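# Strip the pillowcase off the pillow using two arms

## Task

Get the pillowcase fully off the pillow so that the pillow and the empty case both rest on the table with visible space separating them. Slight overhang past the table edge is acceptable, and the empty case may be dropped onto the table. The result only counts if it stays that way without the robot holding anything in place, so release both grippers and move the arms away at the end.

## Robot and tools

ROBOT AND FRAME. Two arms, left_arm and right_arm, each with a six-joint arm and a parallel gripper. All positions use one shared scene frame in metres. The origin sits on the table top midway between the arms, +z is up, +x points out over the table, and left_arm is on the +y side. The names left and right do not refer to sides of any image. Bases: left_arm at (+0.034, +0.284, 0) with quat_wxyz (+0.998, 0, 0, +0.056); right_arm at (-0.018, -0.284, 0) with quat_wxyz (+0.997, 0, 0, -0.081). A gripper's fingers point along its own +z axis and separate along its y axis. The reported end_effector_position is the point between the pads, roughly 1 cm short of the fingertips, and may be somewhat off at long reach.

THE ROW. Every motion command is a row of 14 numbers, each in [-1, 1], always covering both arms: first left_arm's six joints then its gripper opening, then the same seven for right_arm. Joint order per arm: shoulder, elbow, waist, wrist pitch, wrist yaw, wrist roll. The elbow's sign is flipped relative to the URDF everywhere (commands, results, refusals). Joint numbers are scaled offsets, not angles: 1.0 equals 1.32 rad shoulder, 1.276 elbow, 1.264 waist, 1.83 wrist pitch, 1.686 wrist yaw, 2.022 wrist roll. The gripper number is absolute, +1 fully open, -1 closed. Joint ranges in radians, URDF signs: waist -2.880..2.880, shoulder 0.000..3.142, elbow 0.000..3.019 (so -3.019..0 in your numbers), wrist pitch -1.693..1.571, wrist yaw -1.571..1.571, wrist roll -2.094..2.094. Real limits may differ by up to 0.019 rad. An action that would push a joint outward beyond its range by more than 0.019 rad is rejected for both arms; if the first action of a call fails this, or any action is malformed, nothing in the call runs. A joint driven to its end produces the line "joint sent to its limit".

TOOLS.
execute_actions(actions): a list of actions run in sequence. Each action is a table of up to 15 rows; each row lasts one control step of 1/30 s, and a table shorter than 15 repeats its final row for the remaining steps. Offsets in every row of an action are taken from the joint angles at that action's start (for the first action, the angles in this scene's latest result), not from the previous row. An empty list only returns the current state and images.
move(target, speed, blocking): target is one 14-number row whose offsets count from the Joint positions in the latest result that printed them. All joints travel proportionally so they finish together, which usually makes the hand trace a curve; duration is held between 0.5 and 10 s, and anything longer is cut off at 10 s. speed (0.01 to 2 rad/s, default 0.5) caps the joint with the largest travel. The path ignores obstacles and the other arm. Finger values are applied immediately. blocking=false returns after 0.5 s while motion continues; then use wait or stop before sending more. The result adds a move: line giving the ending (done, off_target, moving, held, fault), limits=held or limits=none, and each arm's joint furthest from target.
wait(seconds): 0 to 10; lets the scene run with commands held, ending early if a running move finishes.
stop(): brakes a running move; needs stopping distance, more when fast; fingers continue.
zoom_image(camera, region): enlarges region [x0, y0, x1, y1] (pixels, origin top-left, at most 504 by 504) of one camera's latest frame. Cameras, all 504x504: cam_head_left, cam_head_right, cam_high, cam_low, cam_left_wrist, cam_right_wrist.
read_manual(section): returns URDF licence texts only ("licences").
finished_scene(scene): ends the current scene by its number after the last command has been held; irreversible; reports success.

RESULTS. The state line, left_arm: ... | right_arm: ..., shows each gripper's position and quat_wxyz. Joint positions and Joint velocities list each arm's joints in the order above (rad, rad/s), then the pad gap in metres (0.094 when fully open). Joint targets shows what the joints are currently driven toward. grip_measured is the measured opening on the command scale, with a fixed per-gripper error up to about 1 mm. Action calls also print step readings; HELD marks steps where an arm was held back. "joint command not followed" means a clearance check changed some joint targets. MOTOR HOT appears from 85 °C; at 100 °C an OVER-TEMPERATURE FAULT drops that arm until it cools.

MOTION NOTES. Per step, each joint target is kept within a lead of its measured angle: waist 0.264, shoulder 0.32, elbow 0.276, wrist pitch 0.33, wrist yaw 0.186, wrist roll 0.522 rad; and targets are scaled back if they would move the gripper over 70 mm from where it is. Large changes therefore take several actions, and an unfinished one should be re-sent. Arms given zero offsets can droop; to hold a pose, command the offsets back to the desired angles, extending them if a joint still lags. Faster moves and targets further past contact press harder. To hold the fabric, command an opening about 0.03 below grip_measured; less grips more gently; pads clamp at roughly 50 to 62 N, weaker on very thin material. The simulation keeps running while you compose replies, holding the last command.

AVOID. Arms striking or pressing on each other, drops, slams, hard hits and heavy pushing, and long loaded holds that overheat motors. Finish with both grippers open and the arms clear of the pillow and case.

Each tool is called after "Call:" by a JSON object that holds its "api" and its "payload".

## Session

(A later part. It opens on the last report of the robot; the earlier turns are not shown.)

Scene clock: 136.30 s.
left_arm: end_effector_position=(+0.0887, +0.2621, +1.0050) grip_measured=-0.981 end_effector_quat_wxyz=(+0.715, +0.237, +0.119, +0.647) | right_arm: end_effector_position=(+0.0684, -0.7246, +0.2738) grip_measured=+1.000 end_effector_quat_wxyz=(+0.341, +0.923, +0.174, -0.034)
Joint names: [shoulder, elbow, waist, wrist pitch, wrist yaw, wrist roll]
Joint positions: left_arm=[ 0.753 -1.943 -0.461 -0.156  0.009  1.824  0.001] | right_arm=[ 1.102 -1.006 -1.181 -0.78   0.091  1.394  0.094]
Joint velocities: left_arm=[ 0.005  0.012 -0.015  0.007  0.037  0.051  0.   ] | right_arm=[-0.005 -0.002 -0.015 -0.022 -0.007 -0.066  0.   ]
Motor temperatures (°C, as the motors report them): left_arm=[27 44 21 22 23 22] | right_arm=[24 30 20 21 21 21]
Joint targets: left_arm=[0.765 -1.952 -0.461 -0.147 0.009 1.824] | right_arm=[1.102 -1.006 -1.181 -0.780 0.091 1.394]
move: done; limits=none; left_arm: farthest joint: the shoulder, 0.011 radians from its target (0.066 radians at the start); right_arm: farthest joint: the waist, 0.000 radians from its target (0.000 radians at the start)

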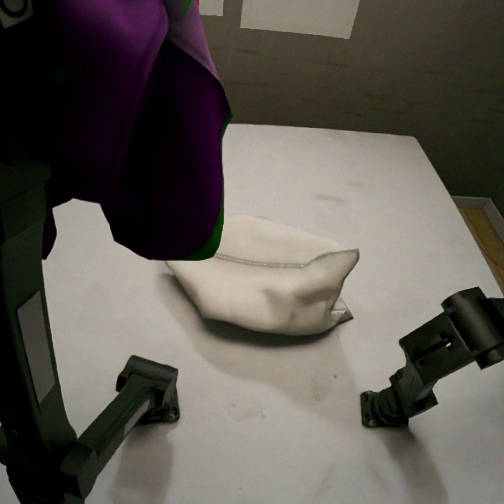

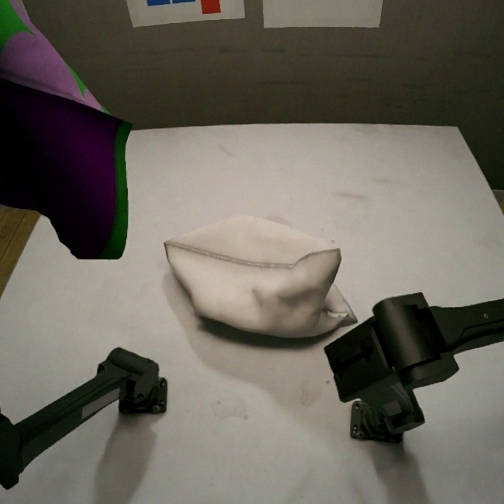

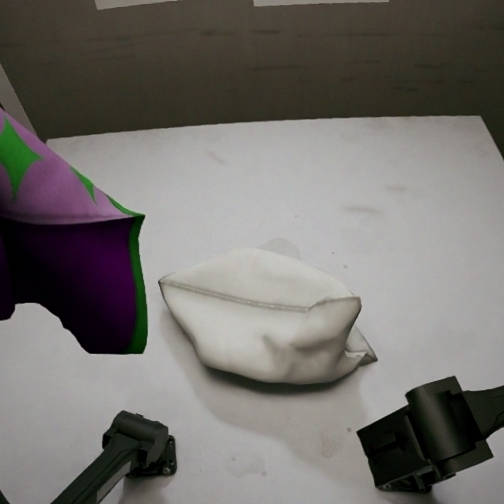

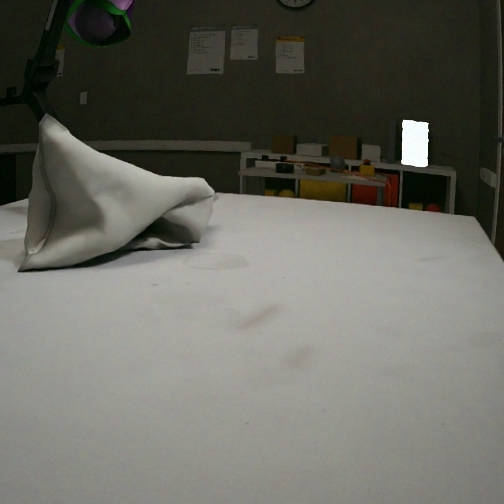

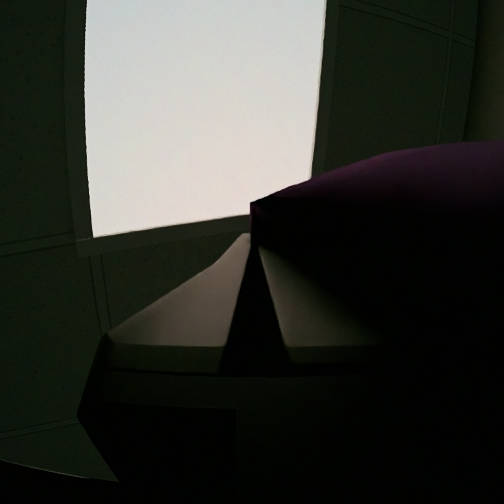

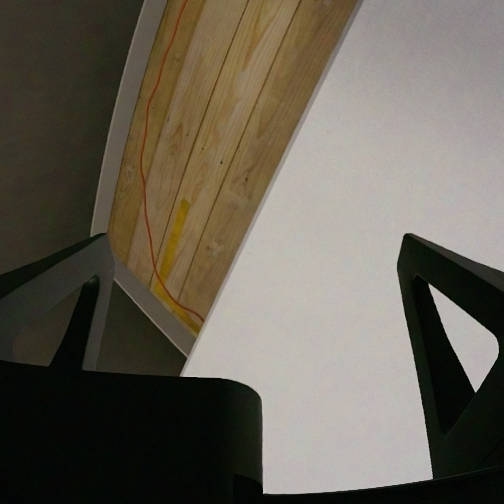

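Call:
{"api": "move", "payload": {"target": [0.2,0.05,0.61,-0.25,0,0,-1,0,0,0,0,0,0,1], "speed": 0.5}}

Call:
{"api": "move", "payload": {"target": [0.55,0.02,0,-0.35,0,0,-1,0,0,0,0,0,0,1], "speed": 0.4}}

Scene clock: 145.13 s.
left_arm: end_effector_position=(+0.3773, +0.4356, +0.8314) grip_measured=-0.981 end_effector_quat_wxyz=(+0.343, +0.403, +0.471, +0.705) | right_arm: end_effector_position=(+0.0684, -0.7246, +0.2738) grip_measured=+1.000 end_effector_quat_wxyz=(+0.341, +0.923, +0.174, -0.034)
Joint names: [shoulder, elbow, waist, wrist pitch, wrist yaw, wrist roll]
Joint positions: left_arm=[ 1.023 -1.868  0.308 -0.613  0.009  1.824  0.001] | right_arm=[ 1.102 -1.006 -1.181 -0.78   0.091  1.394  0.094]
Joint velocities: left_arm=[-0.005  0.012 -0.005 -0.007  0.022 -0.007  0.   ] | right_arm=[-0.005  0.012 -0.024 -0.007 -0.037 -0.066  0.   ]
Motor temperatures (°C, as the motors report them): left_arm=[27 40 21 22 23 22] | right_arm=[24 30 20 21 21 21]
Joint targets: left_arm=[1.016 -1.879 0.310 -0.614 0.009 1.824] | right_arm=[1.102 -1.006 -1.181 -0.780 0.091 1.394]
move: done; limits=none; left_arm: farthest joint: the elbow, 0.011 radians from its target (0.064 radians at the start); right_arm: farthest joint: the waist, 0.000 radians from its target (0.000 radians at the start)

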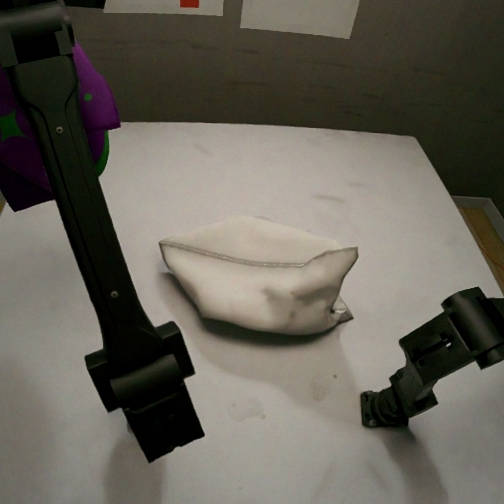

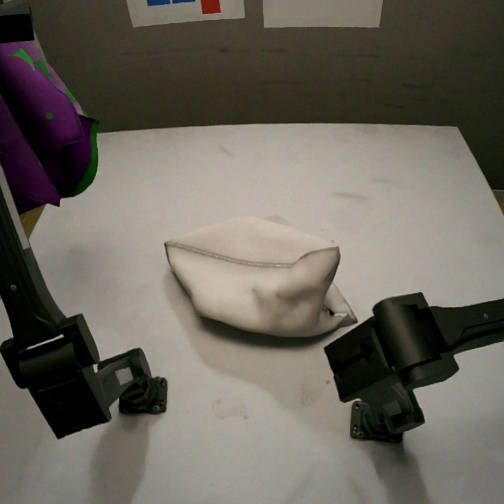

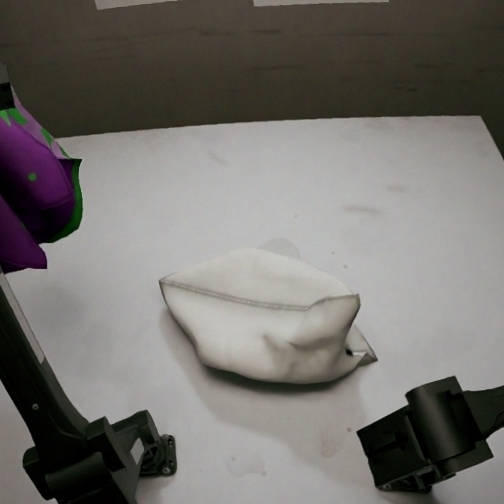

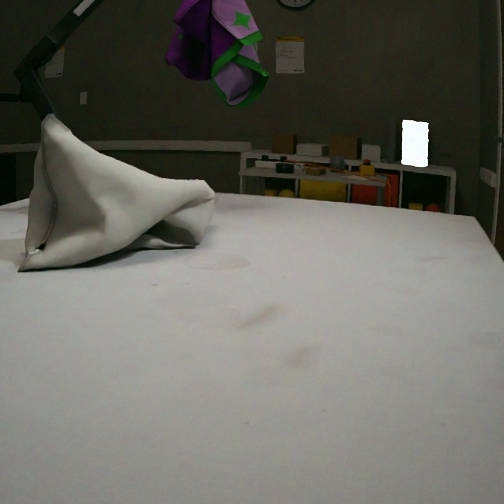

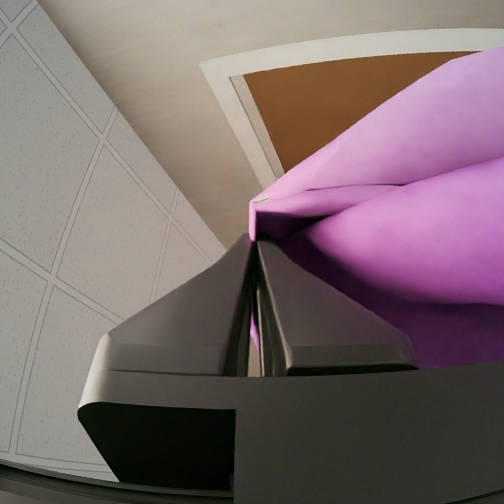

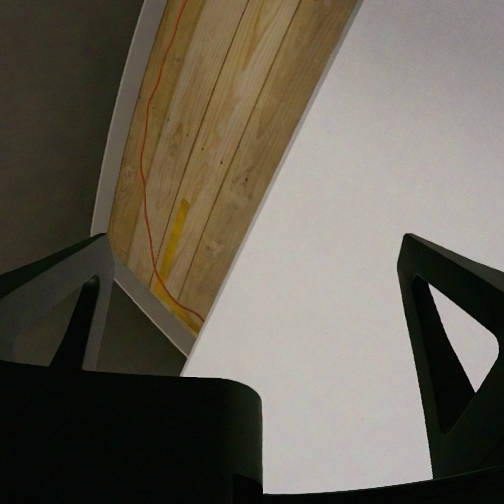

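Scene clock: 147.40 s.
left_arm: end_effector_position=(+0.6137, +0.5412, +0.2917) grip_measured=-0.982 end_effector_quat_wxyz=(+0.090, +0.634, +0.748, +0.176) | right_arm: end_effector_position=(+0.0684, -0.7246, +0.2738) grip_measured=+1.000 end_effector_quat_wxyz=(+0.341, +0.923, +0.174, -0.034)
Joint names: [shoulder, elbow, waist, wrist pitch, wrist yaw, wrist roll]
Joint positions: left_arm=[ 1.756 -1.83   0.308 -1.247  0.009  1.824  0.001] | right_arm=[ 1.102 -1.006 -1.181 -0.78   0.091  1.394  0.094]
Joint velocities: left_arm=[ 0.005 -0.002  0.005  0.007  0.022  0.051 -0.   ] | right_arm=[ 0.015 -0.007 -0.005 -0.017  0.022 -0.066  0.   ]
Motor temperatures (°C, as the motors report them): left_arm=[27 39 21 22 23 22] | right_arm=[24 30 20 21 21 21]
Joint targets: left_arm=[1.749 -1.843 0.308 -1.253 0.009 1.824] | right_arm=[1.102 -1.006 -1.181 -0.780 0.091 1.394]
move: done; limits=none; left_arm: farthest joint: the elbow, 0.013 radians from its target (0.026 radians at the start); right_arm: farthest joint: the waist, 0.000 radians from its target (0.000 radians at the start)

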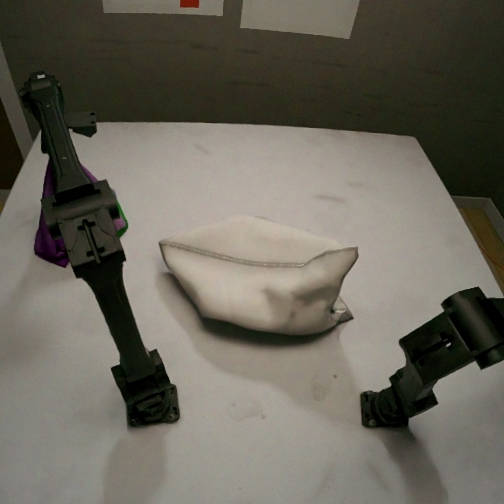

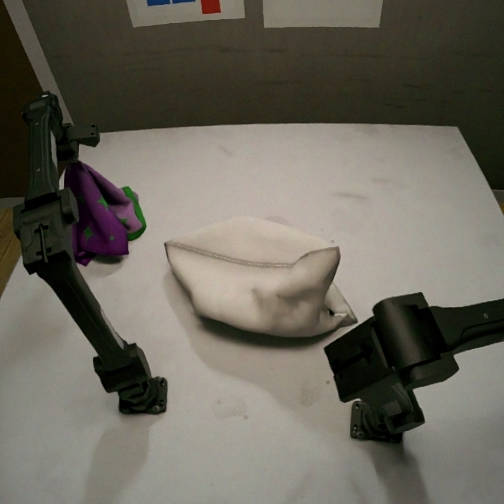

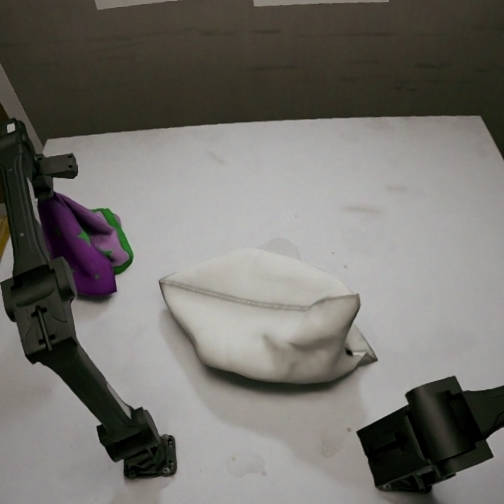

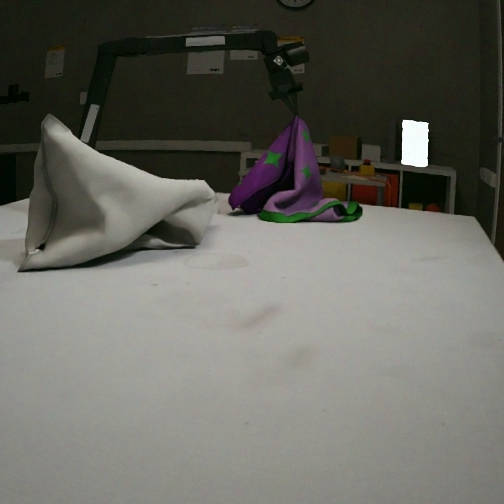

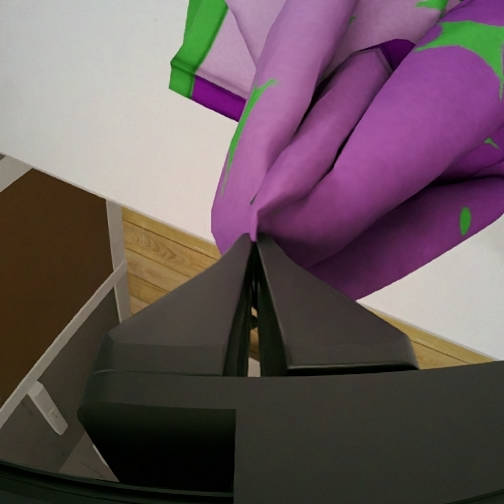

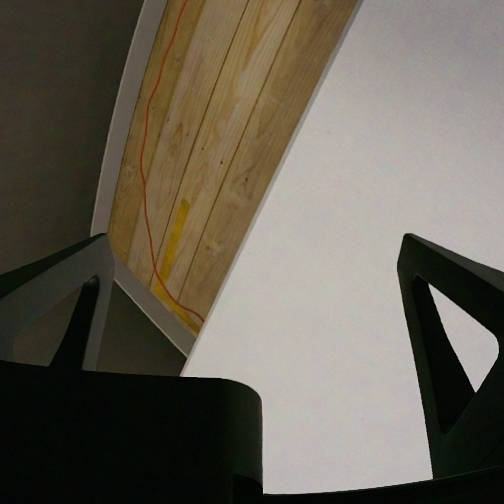

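Near the edge; release slightly inward.

Call:
{"api": "move", "payload": {"target": [0.06,0,-0.06,-0.05,0,0,-1,0,0,0,0,0,0,1], "speed": 0.3}}

Call:
{"api": "move", "payload": {"target": [0,0,0,0,0,0,1,0,0,0,0,0,0,1]}}

Call:
{"api": "move", "payload": {"target": [-0.35,0,0,0.2,0,0,1,0,0,0,0,0,0,1]}}

Scene clock: 153.07 s.
left_arm: end_effector_position=(+0.6221, +0.4890, +0.2348) grip_measured=-0.982 end_effector_quat_wxyz=(+0.058, +0.673, +0.731, +0.099) | right_arm: end_effector_position=(+0.0684, -0.7246, +0.2738) grip_measured=+1.000 end_effector_quat_wxyz=(+0.341, +0.923, +0.174, -0.034)
Joint names: [shoulder, elbow, waist, wrist pitch, wrist yaw, wrist roll]
Joint positions: left_arm=[ 1.833 -1.821  0.226 -1.33   0.009  1.824  0.001] | right_arm=[ 1.102 -1.006 -1.181 -0.78   0.091  1.394  0.094]
Joint velocities: left_arm=[-0.015 -0.007 -0.015  0.007  0.066 -0.022  0.001] | right_arm=[-0.005  0.002  0.005 -0.012 -0.022 -0.095  0.   ]
Motor temperatures (°C, as the motors report them): left_arm=[28 39 21 21 23 22] | right_arm=[24 30 20 21 21 21]
Joint targets: left_arm=[1.835 -1.830 0.232 -1.338 0.009 1.824] | right_arm=[1.102 -1.006 -1.181 -0.780 0.091 1.394]
move: done; limits=none; left_arm: farthest joint: the elbow, 0.009 radians from its target (0.000 radians at the start); right_arm: farthest joint: the waist, 0.000 radians from its target (0.000 radians at the start)

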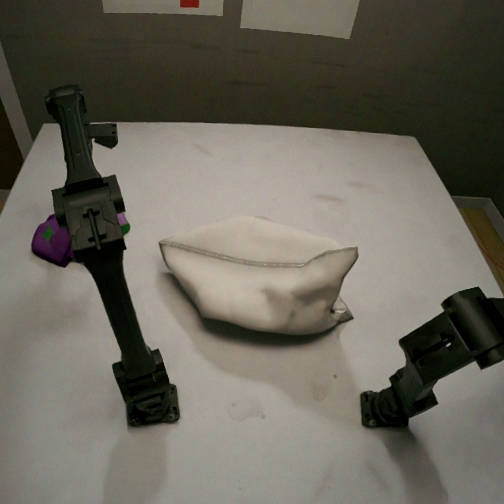

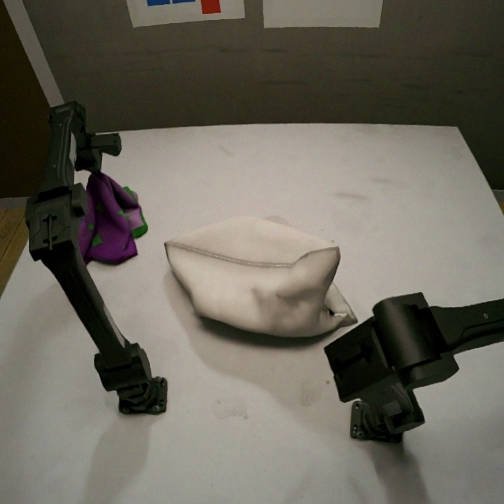

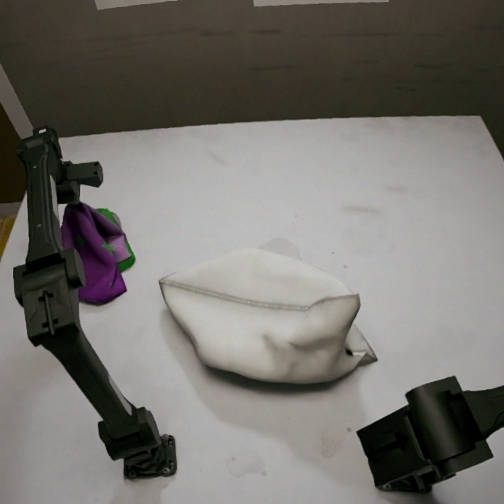

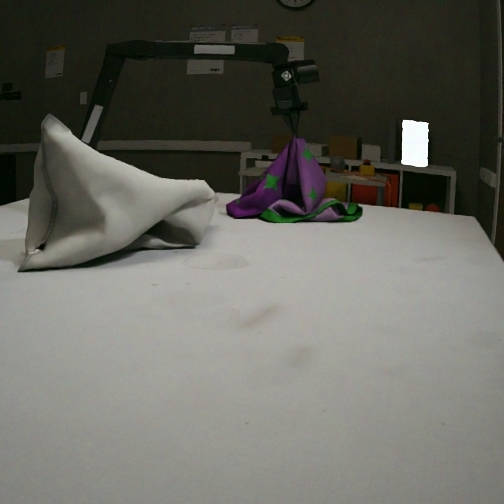

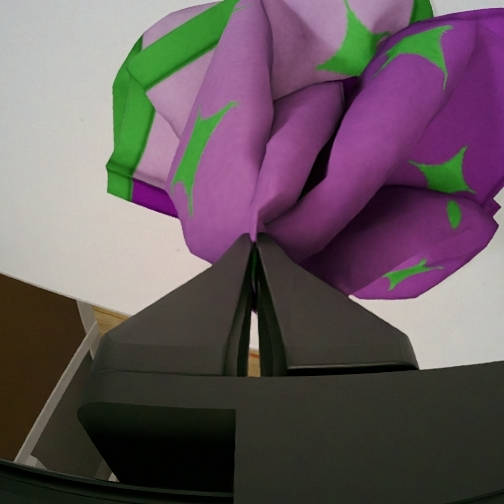

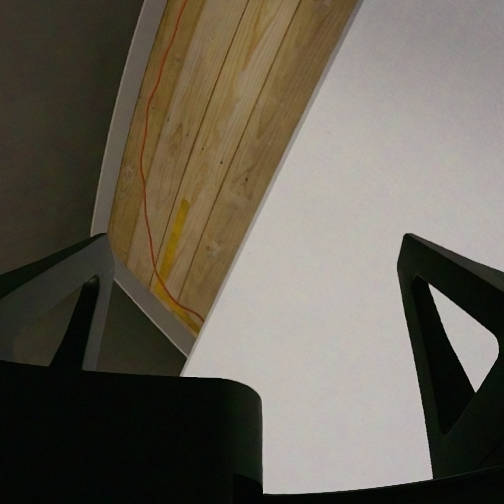

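Scene clock: 153.57 s.
left_arm: end_effector_position=(+0.6216, +0.4888, +0.2339) grip_measured=+1.000 end_effector_quat_wxyz=(+0.057, +0.673, +0.731, +0.098) | right_arm: end_effector_position=(+0.0684, -0.7246, +0.2738) grip_measured=+1.000 end_effector_quat_wxyz=(+0.341, +0.923, +0.174, -0.034)
Joint names: [shoulder, elbow, waist, wrist pitch, wrist yaw, wrist roll]
Joint positions: left_arm=[ 1.833 -1.819  0.226 -1.33   0.009  1.824  0.094] | right_arm=[ 1.102 -1.006 -1.181 -0.78   0.091  1.394  0.094]
Joint velocities: left_arm=[-0.024  0.002  0.005 -0.017 -0.051 -0.022  0.   ] | right_arm=[-0.005  0.012 -0.005 -0.002 -0.051 -0.022  0.   ]
Motor temperatures (°C, as the motors report them): left_arm=[28 39 21 21 23 22] | right_arm=[24 30 20 21 21 21]
Joint targets: left_arm=[1.833 -1.821 0.226 -1.330 0.009 1.824] | right_arm=[1.102 -1.006 -1.181 -0.780 0.091 1.394]
move: done; limits=none; left_arm: farthest joint: the elbow, 0.002 radians from its target (0.000 radians at the start); right_arm: farthest joint: the waist, 0.000 radians from its target (0.000 radians at the start)

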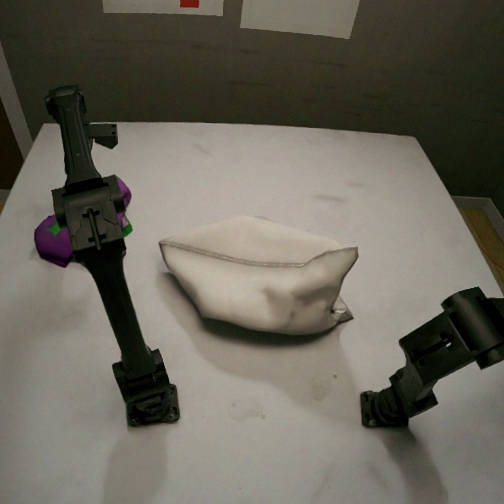

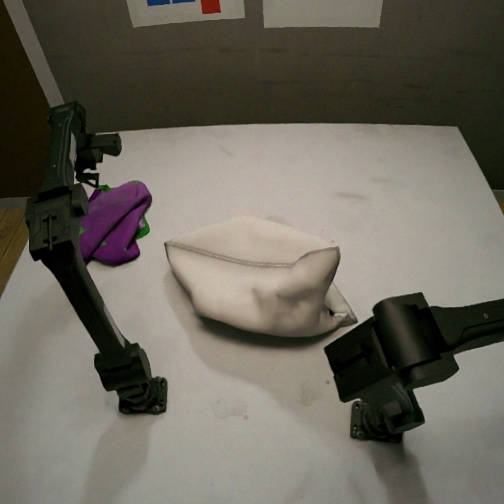

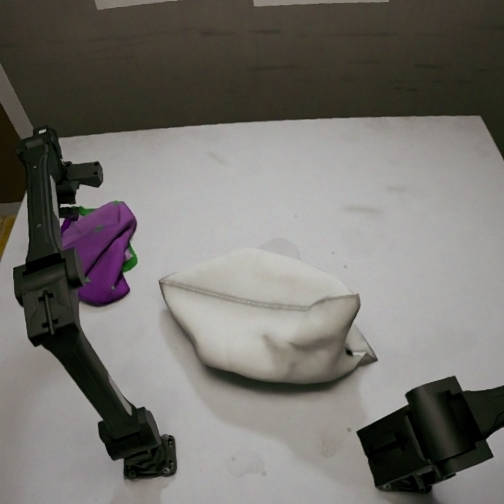

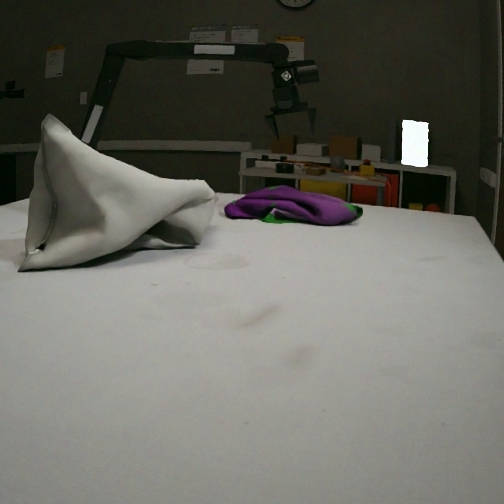

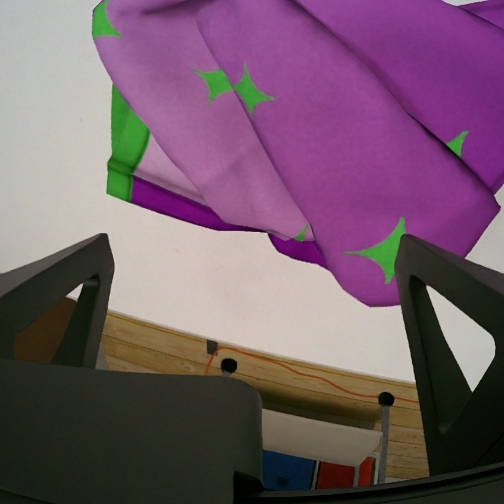

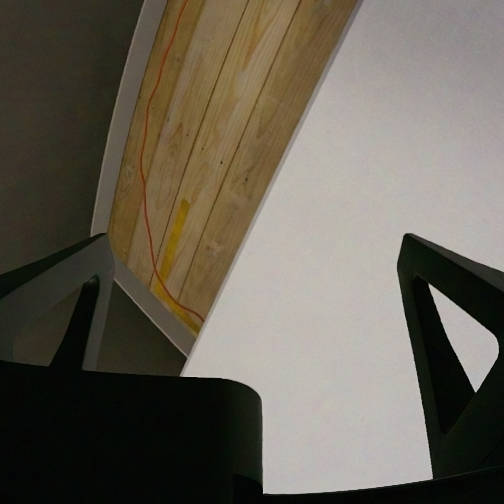

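Scene clock: 155.03 s.
left_arm: end_effector_position=(+0.5680, +0.4700, +0.5535) grip_measured=+1.000 end_effector_quat_wxyz=(+0.236, +0.590, +0.638, +0.435) | right_arm: end_effector_position=(+0.0684, -0.7246, +0.2738) grip_measured=+1.000 end_effector_quat_wxyz=(+0.341, +0.923, +0.174, -0.034)
Joint names: [shoulder, elbow, waist, wrist pitch, wrist yaw, wrist roll]
Joint positions: left_arm=[ 1.361 -1.805  0.226 -0.98   0.009  1.824  0.094] | right_arm=[ 1.102 -1.006 -1.181 -0.78   0.091  1.394  0.094]
Joint velocities: left_arm=[ 0.005 -0.012 -0.015  0.022  0.095  0.022  0.   ] | right_arm=[ 0.005 -0.002 -0.005 -0.017  0.037  0.022  0.   ]
Motor temperatures (°C, as the motors report them): left_arm=[28 39 21 21 23 22] | right_arm=[24 30 20 21 21 21]
Joint targets: left_arm=[1.371 -1.819 0.226 -0.965 0.009 1.824] | right_arm=[1.102 -1.006 -1.181 -0.780 0.091 1.394]
move: done; limits=none; left_arm: farthest joint: the wrist pitch, 0.016 radians from its target (0.366 radians at the start); right_arm: farthest joint: the waist, 0.000 radians from its target (0.000 radians at the start)

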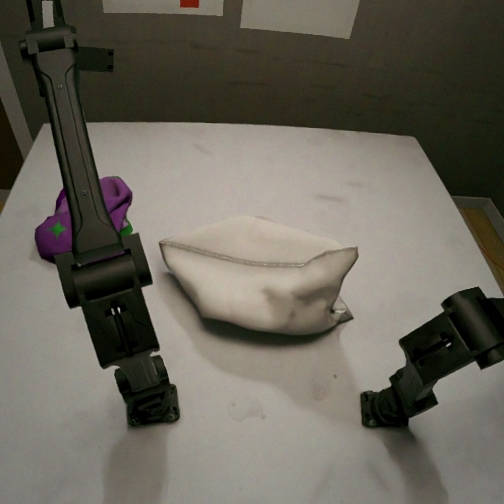

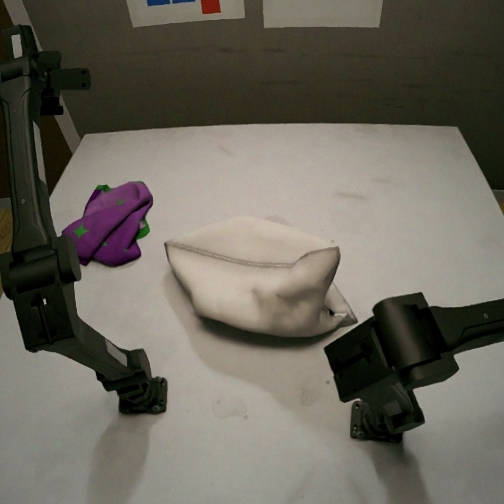

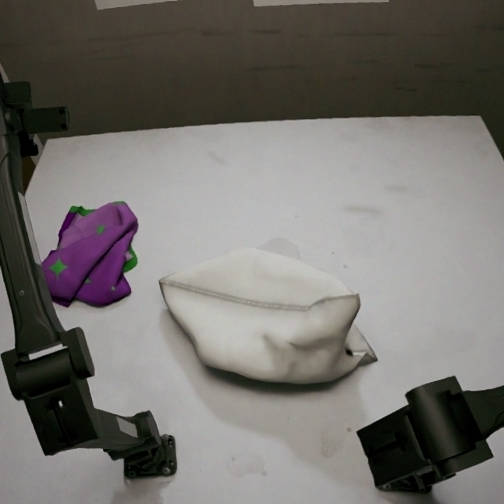

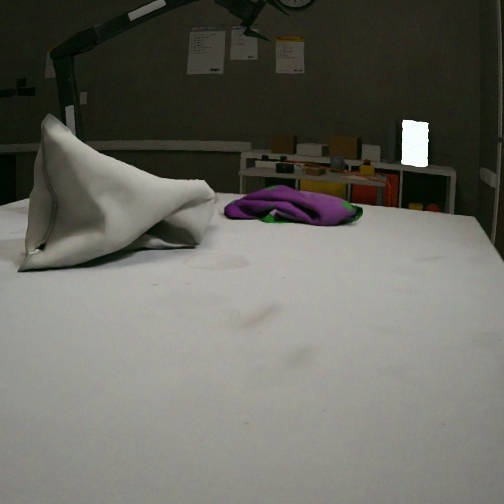

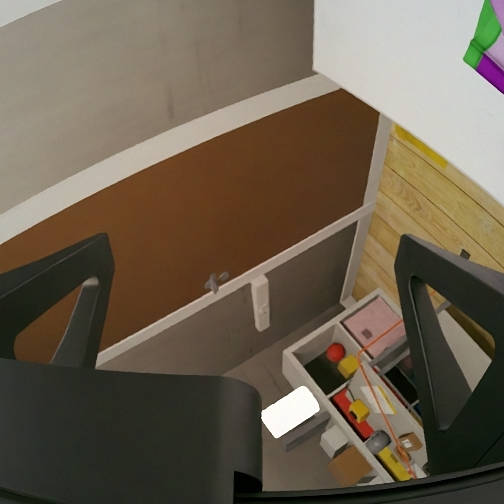

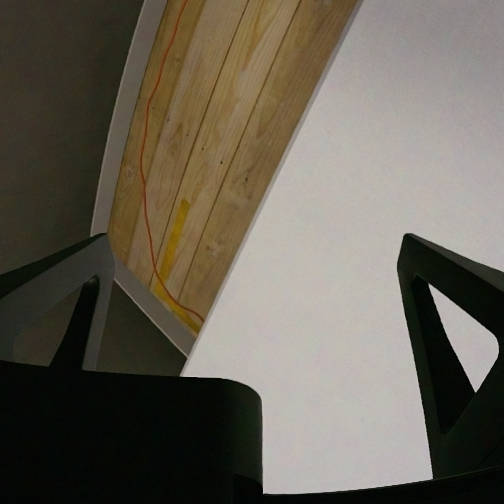

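Call:
{"api": "finished_scene", "payload": {"scene": 2}}

The scene is finished: the task was done.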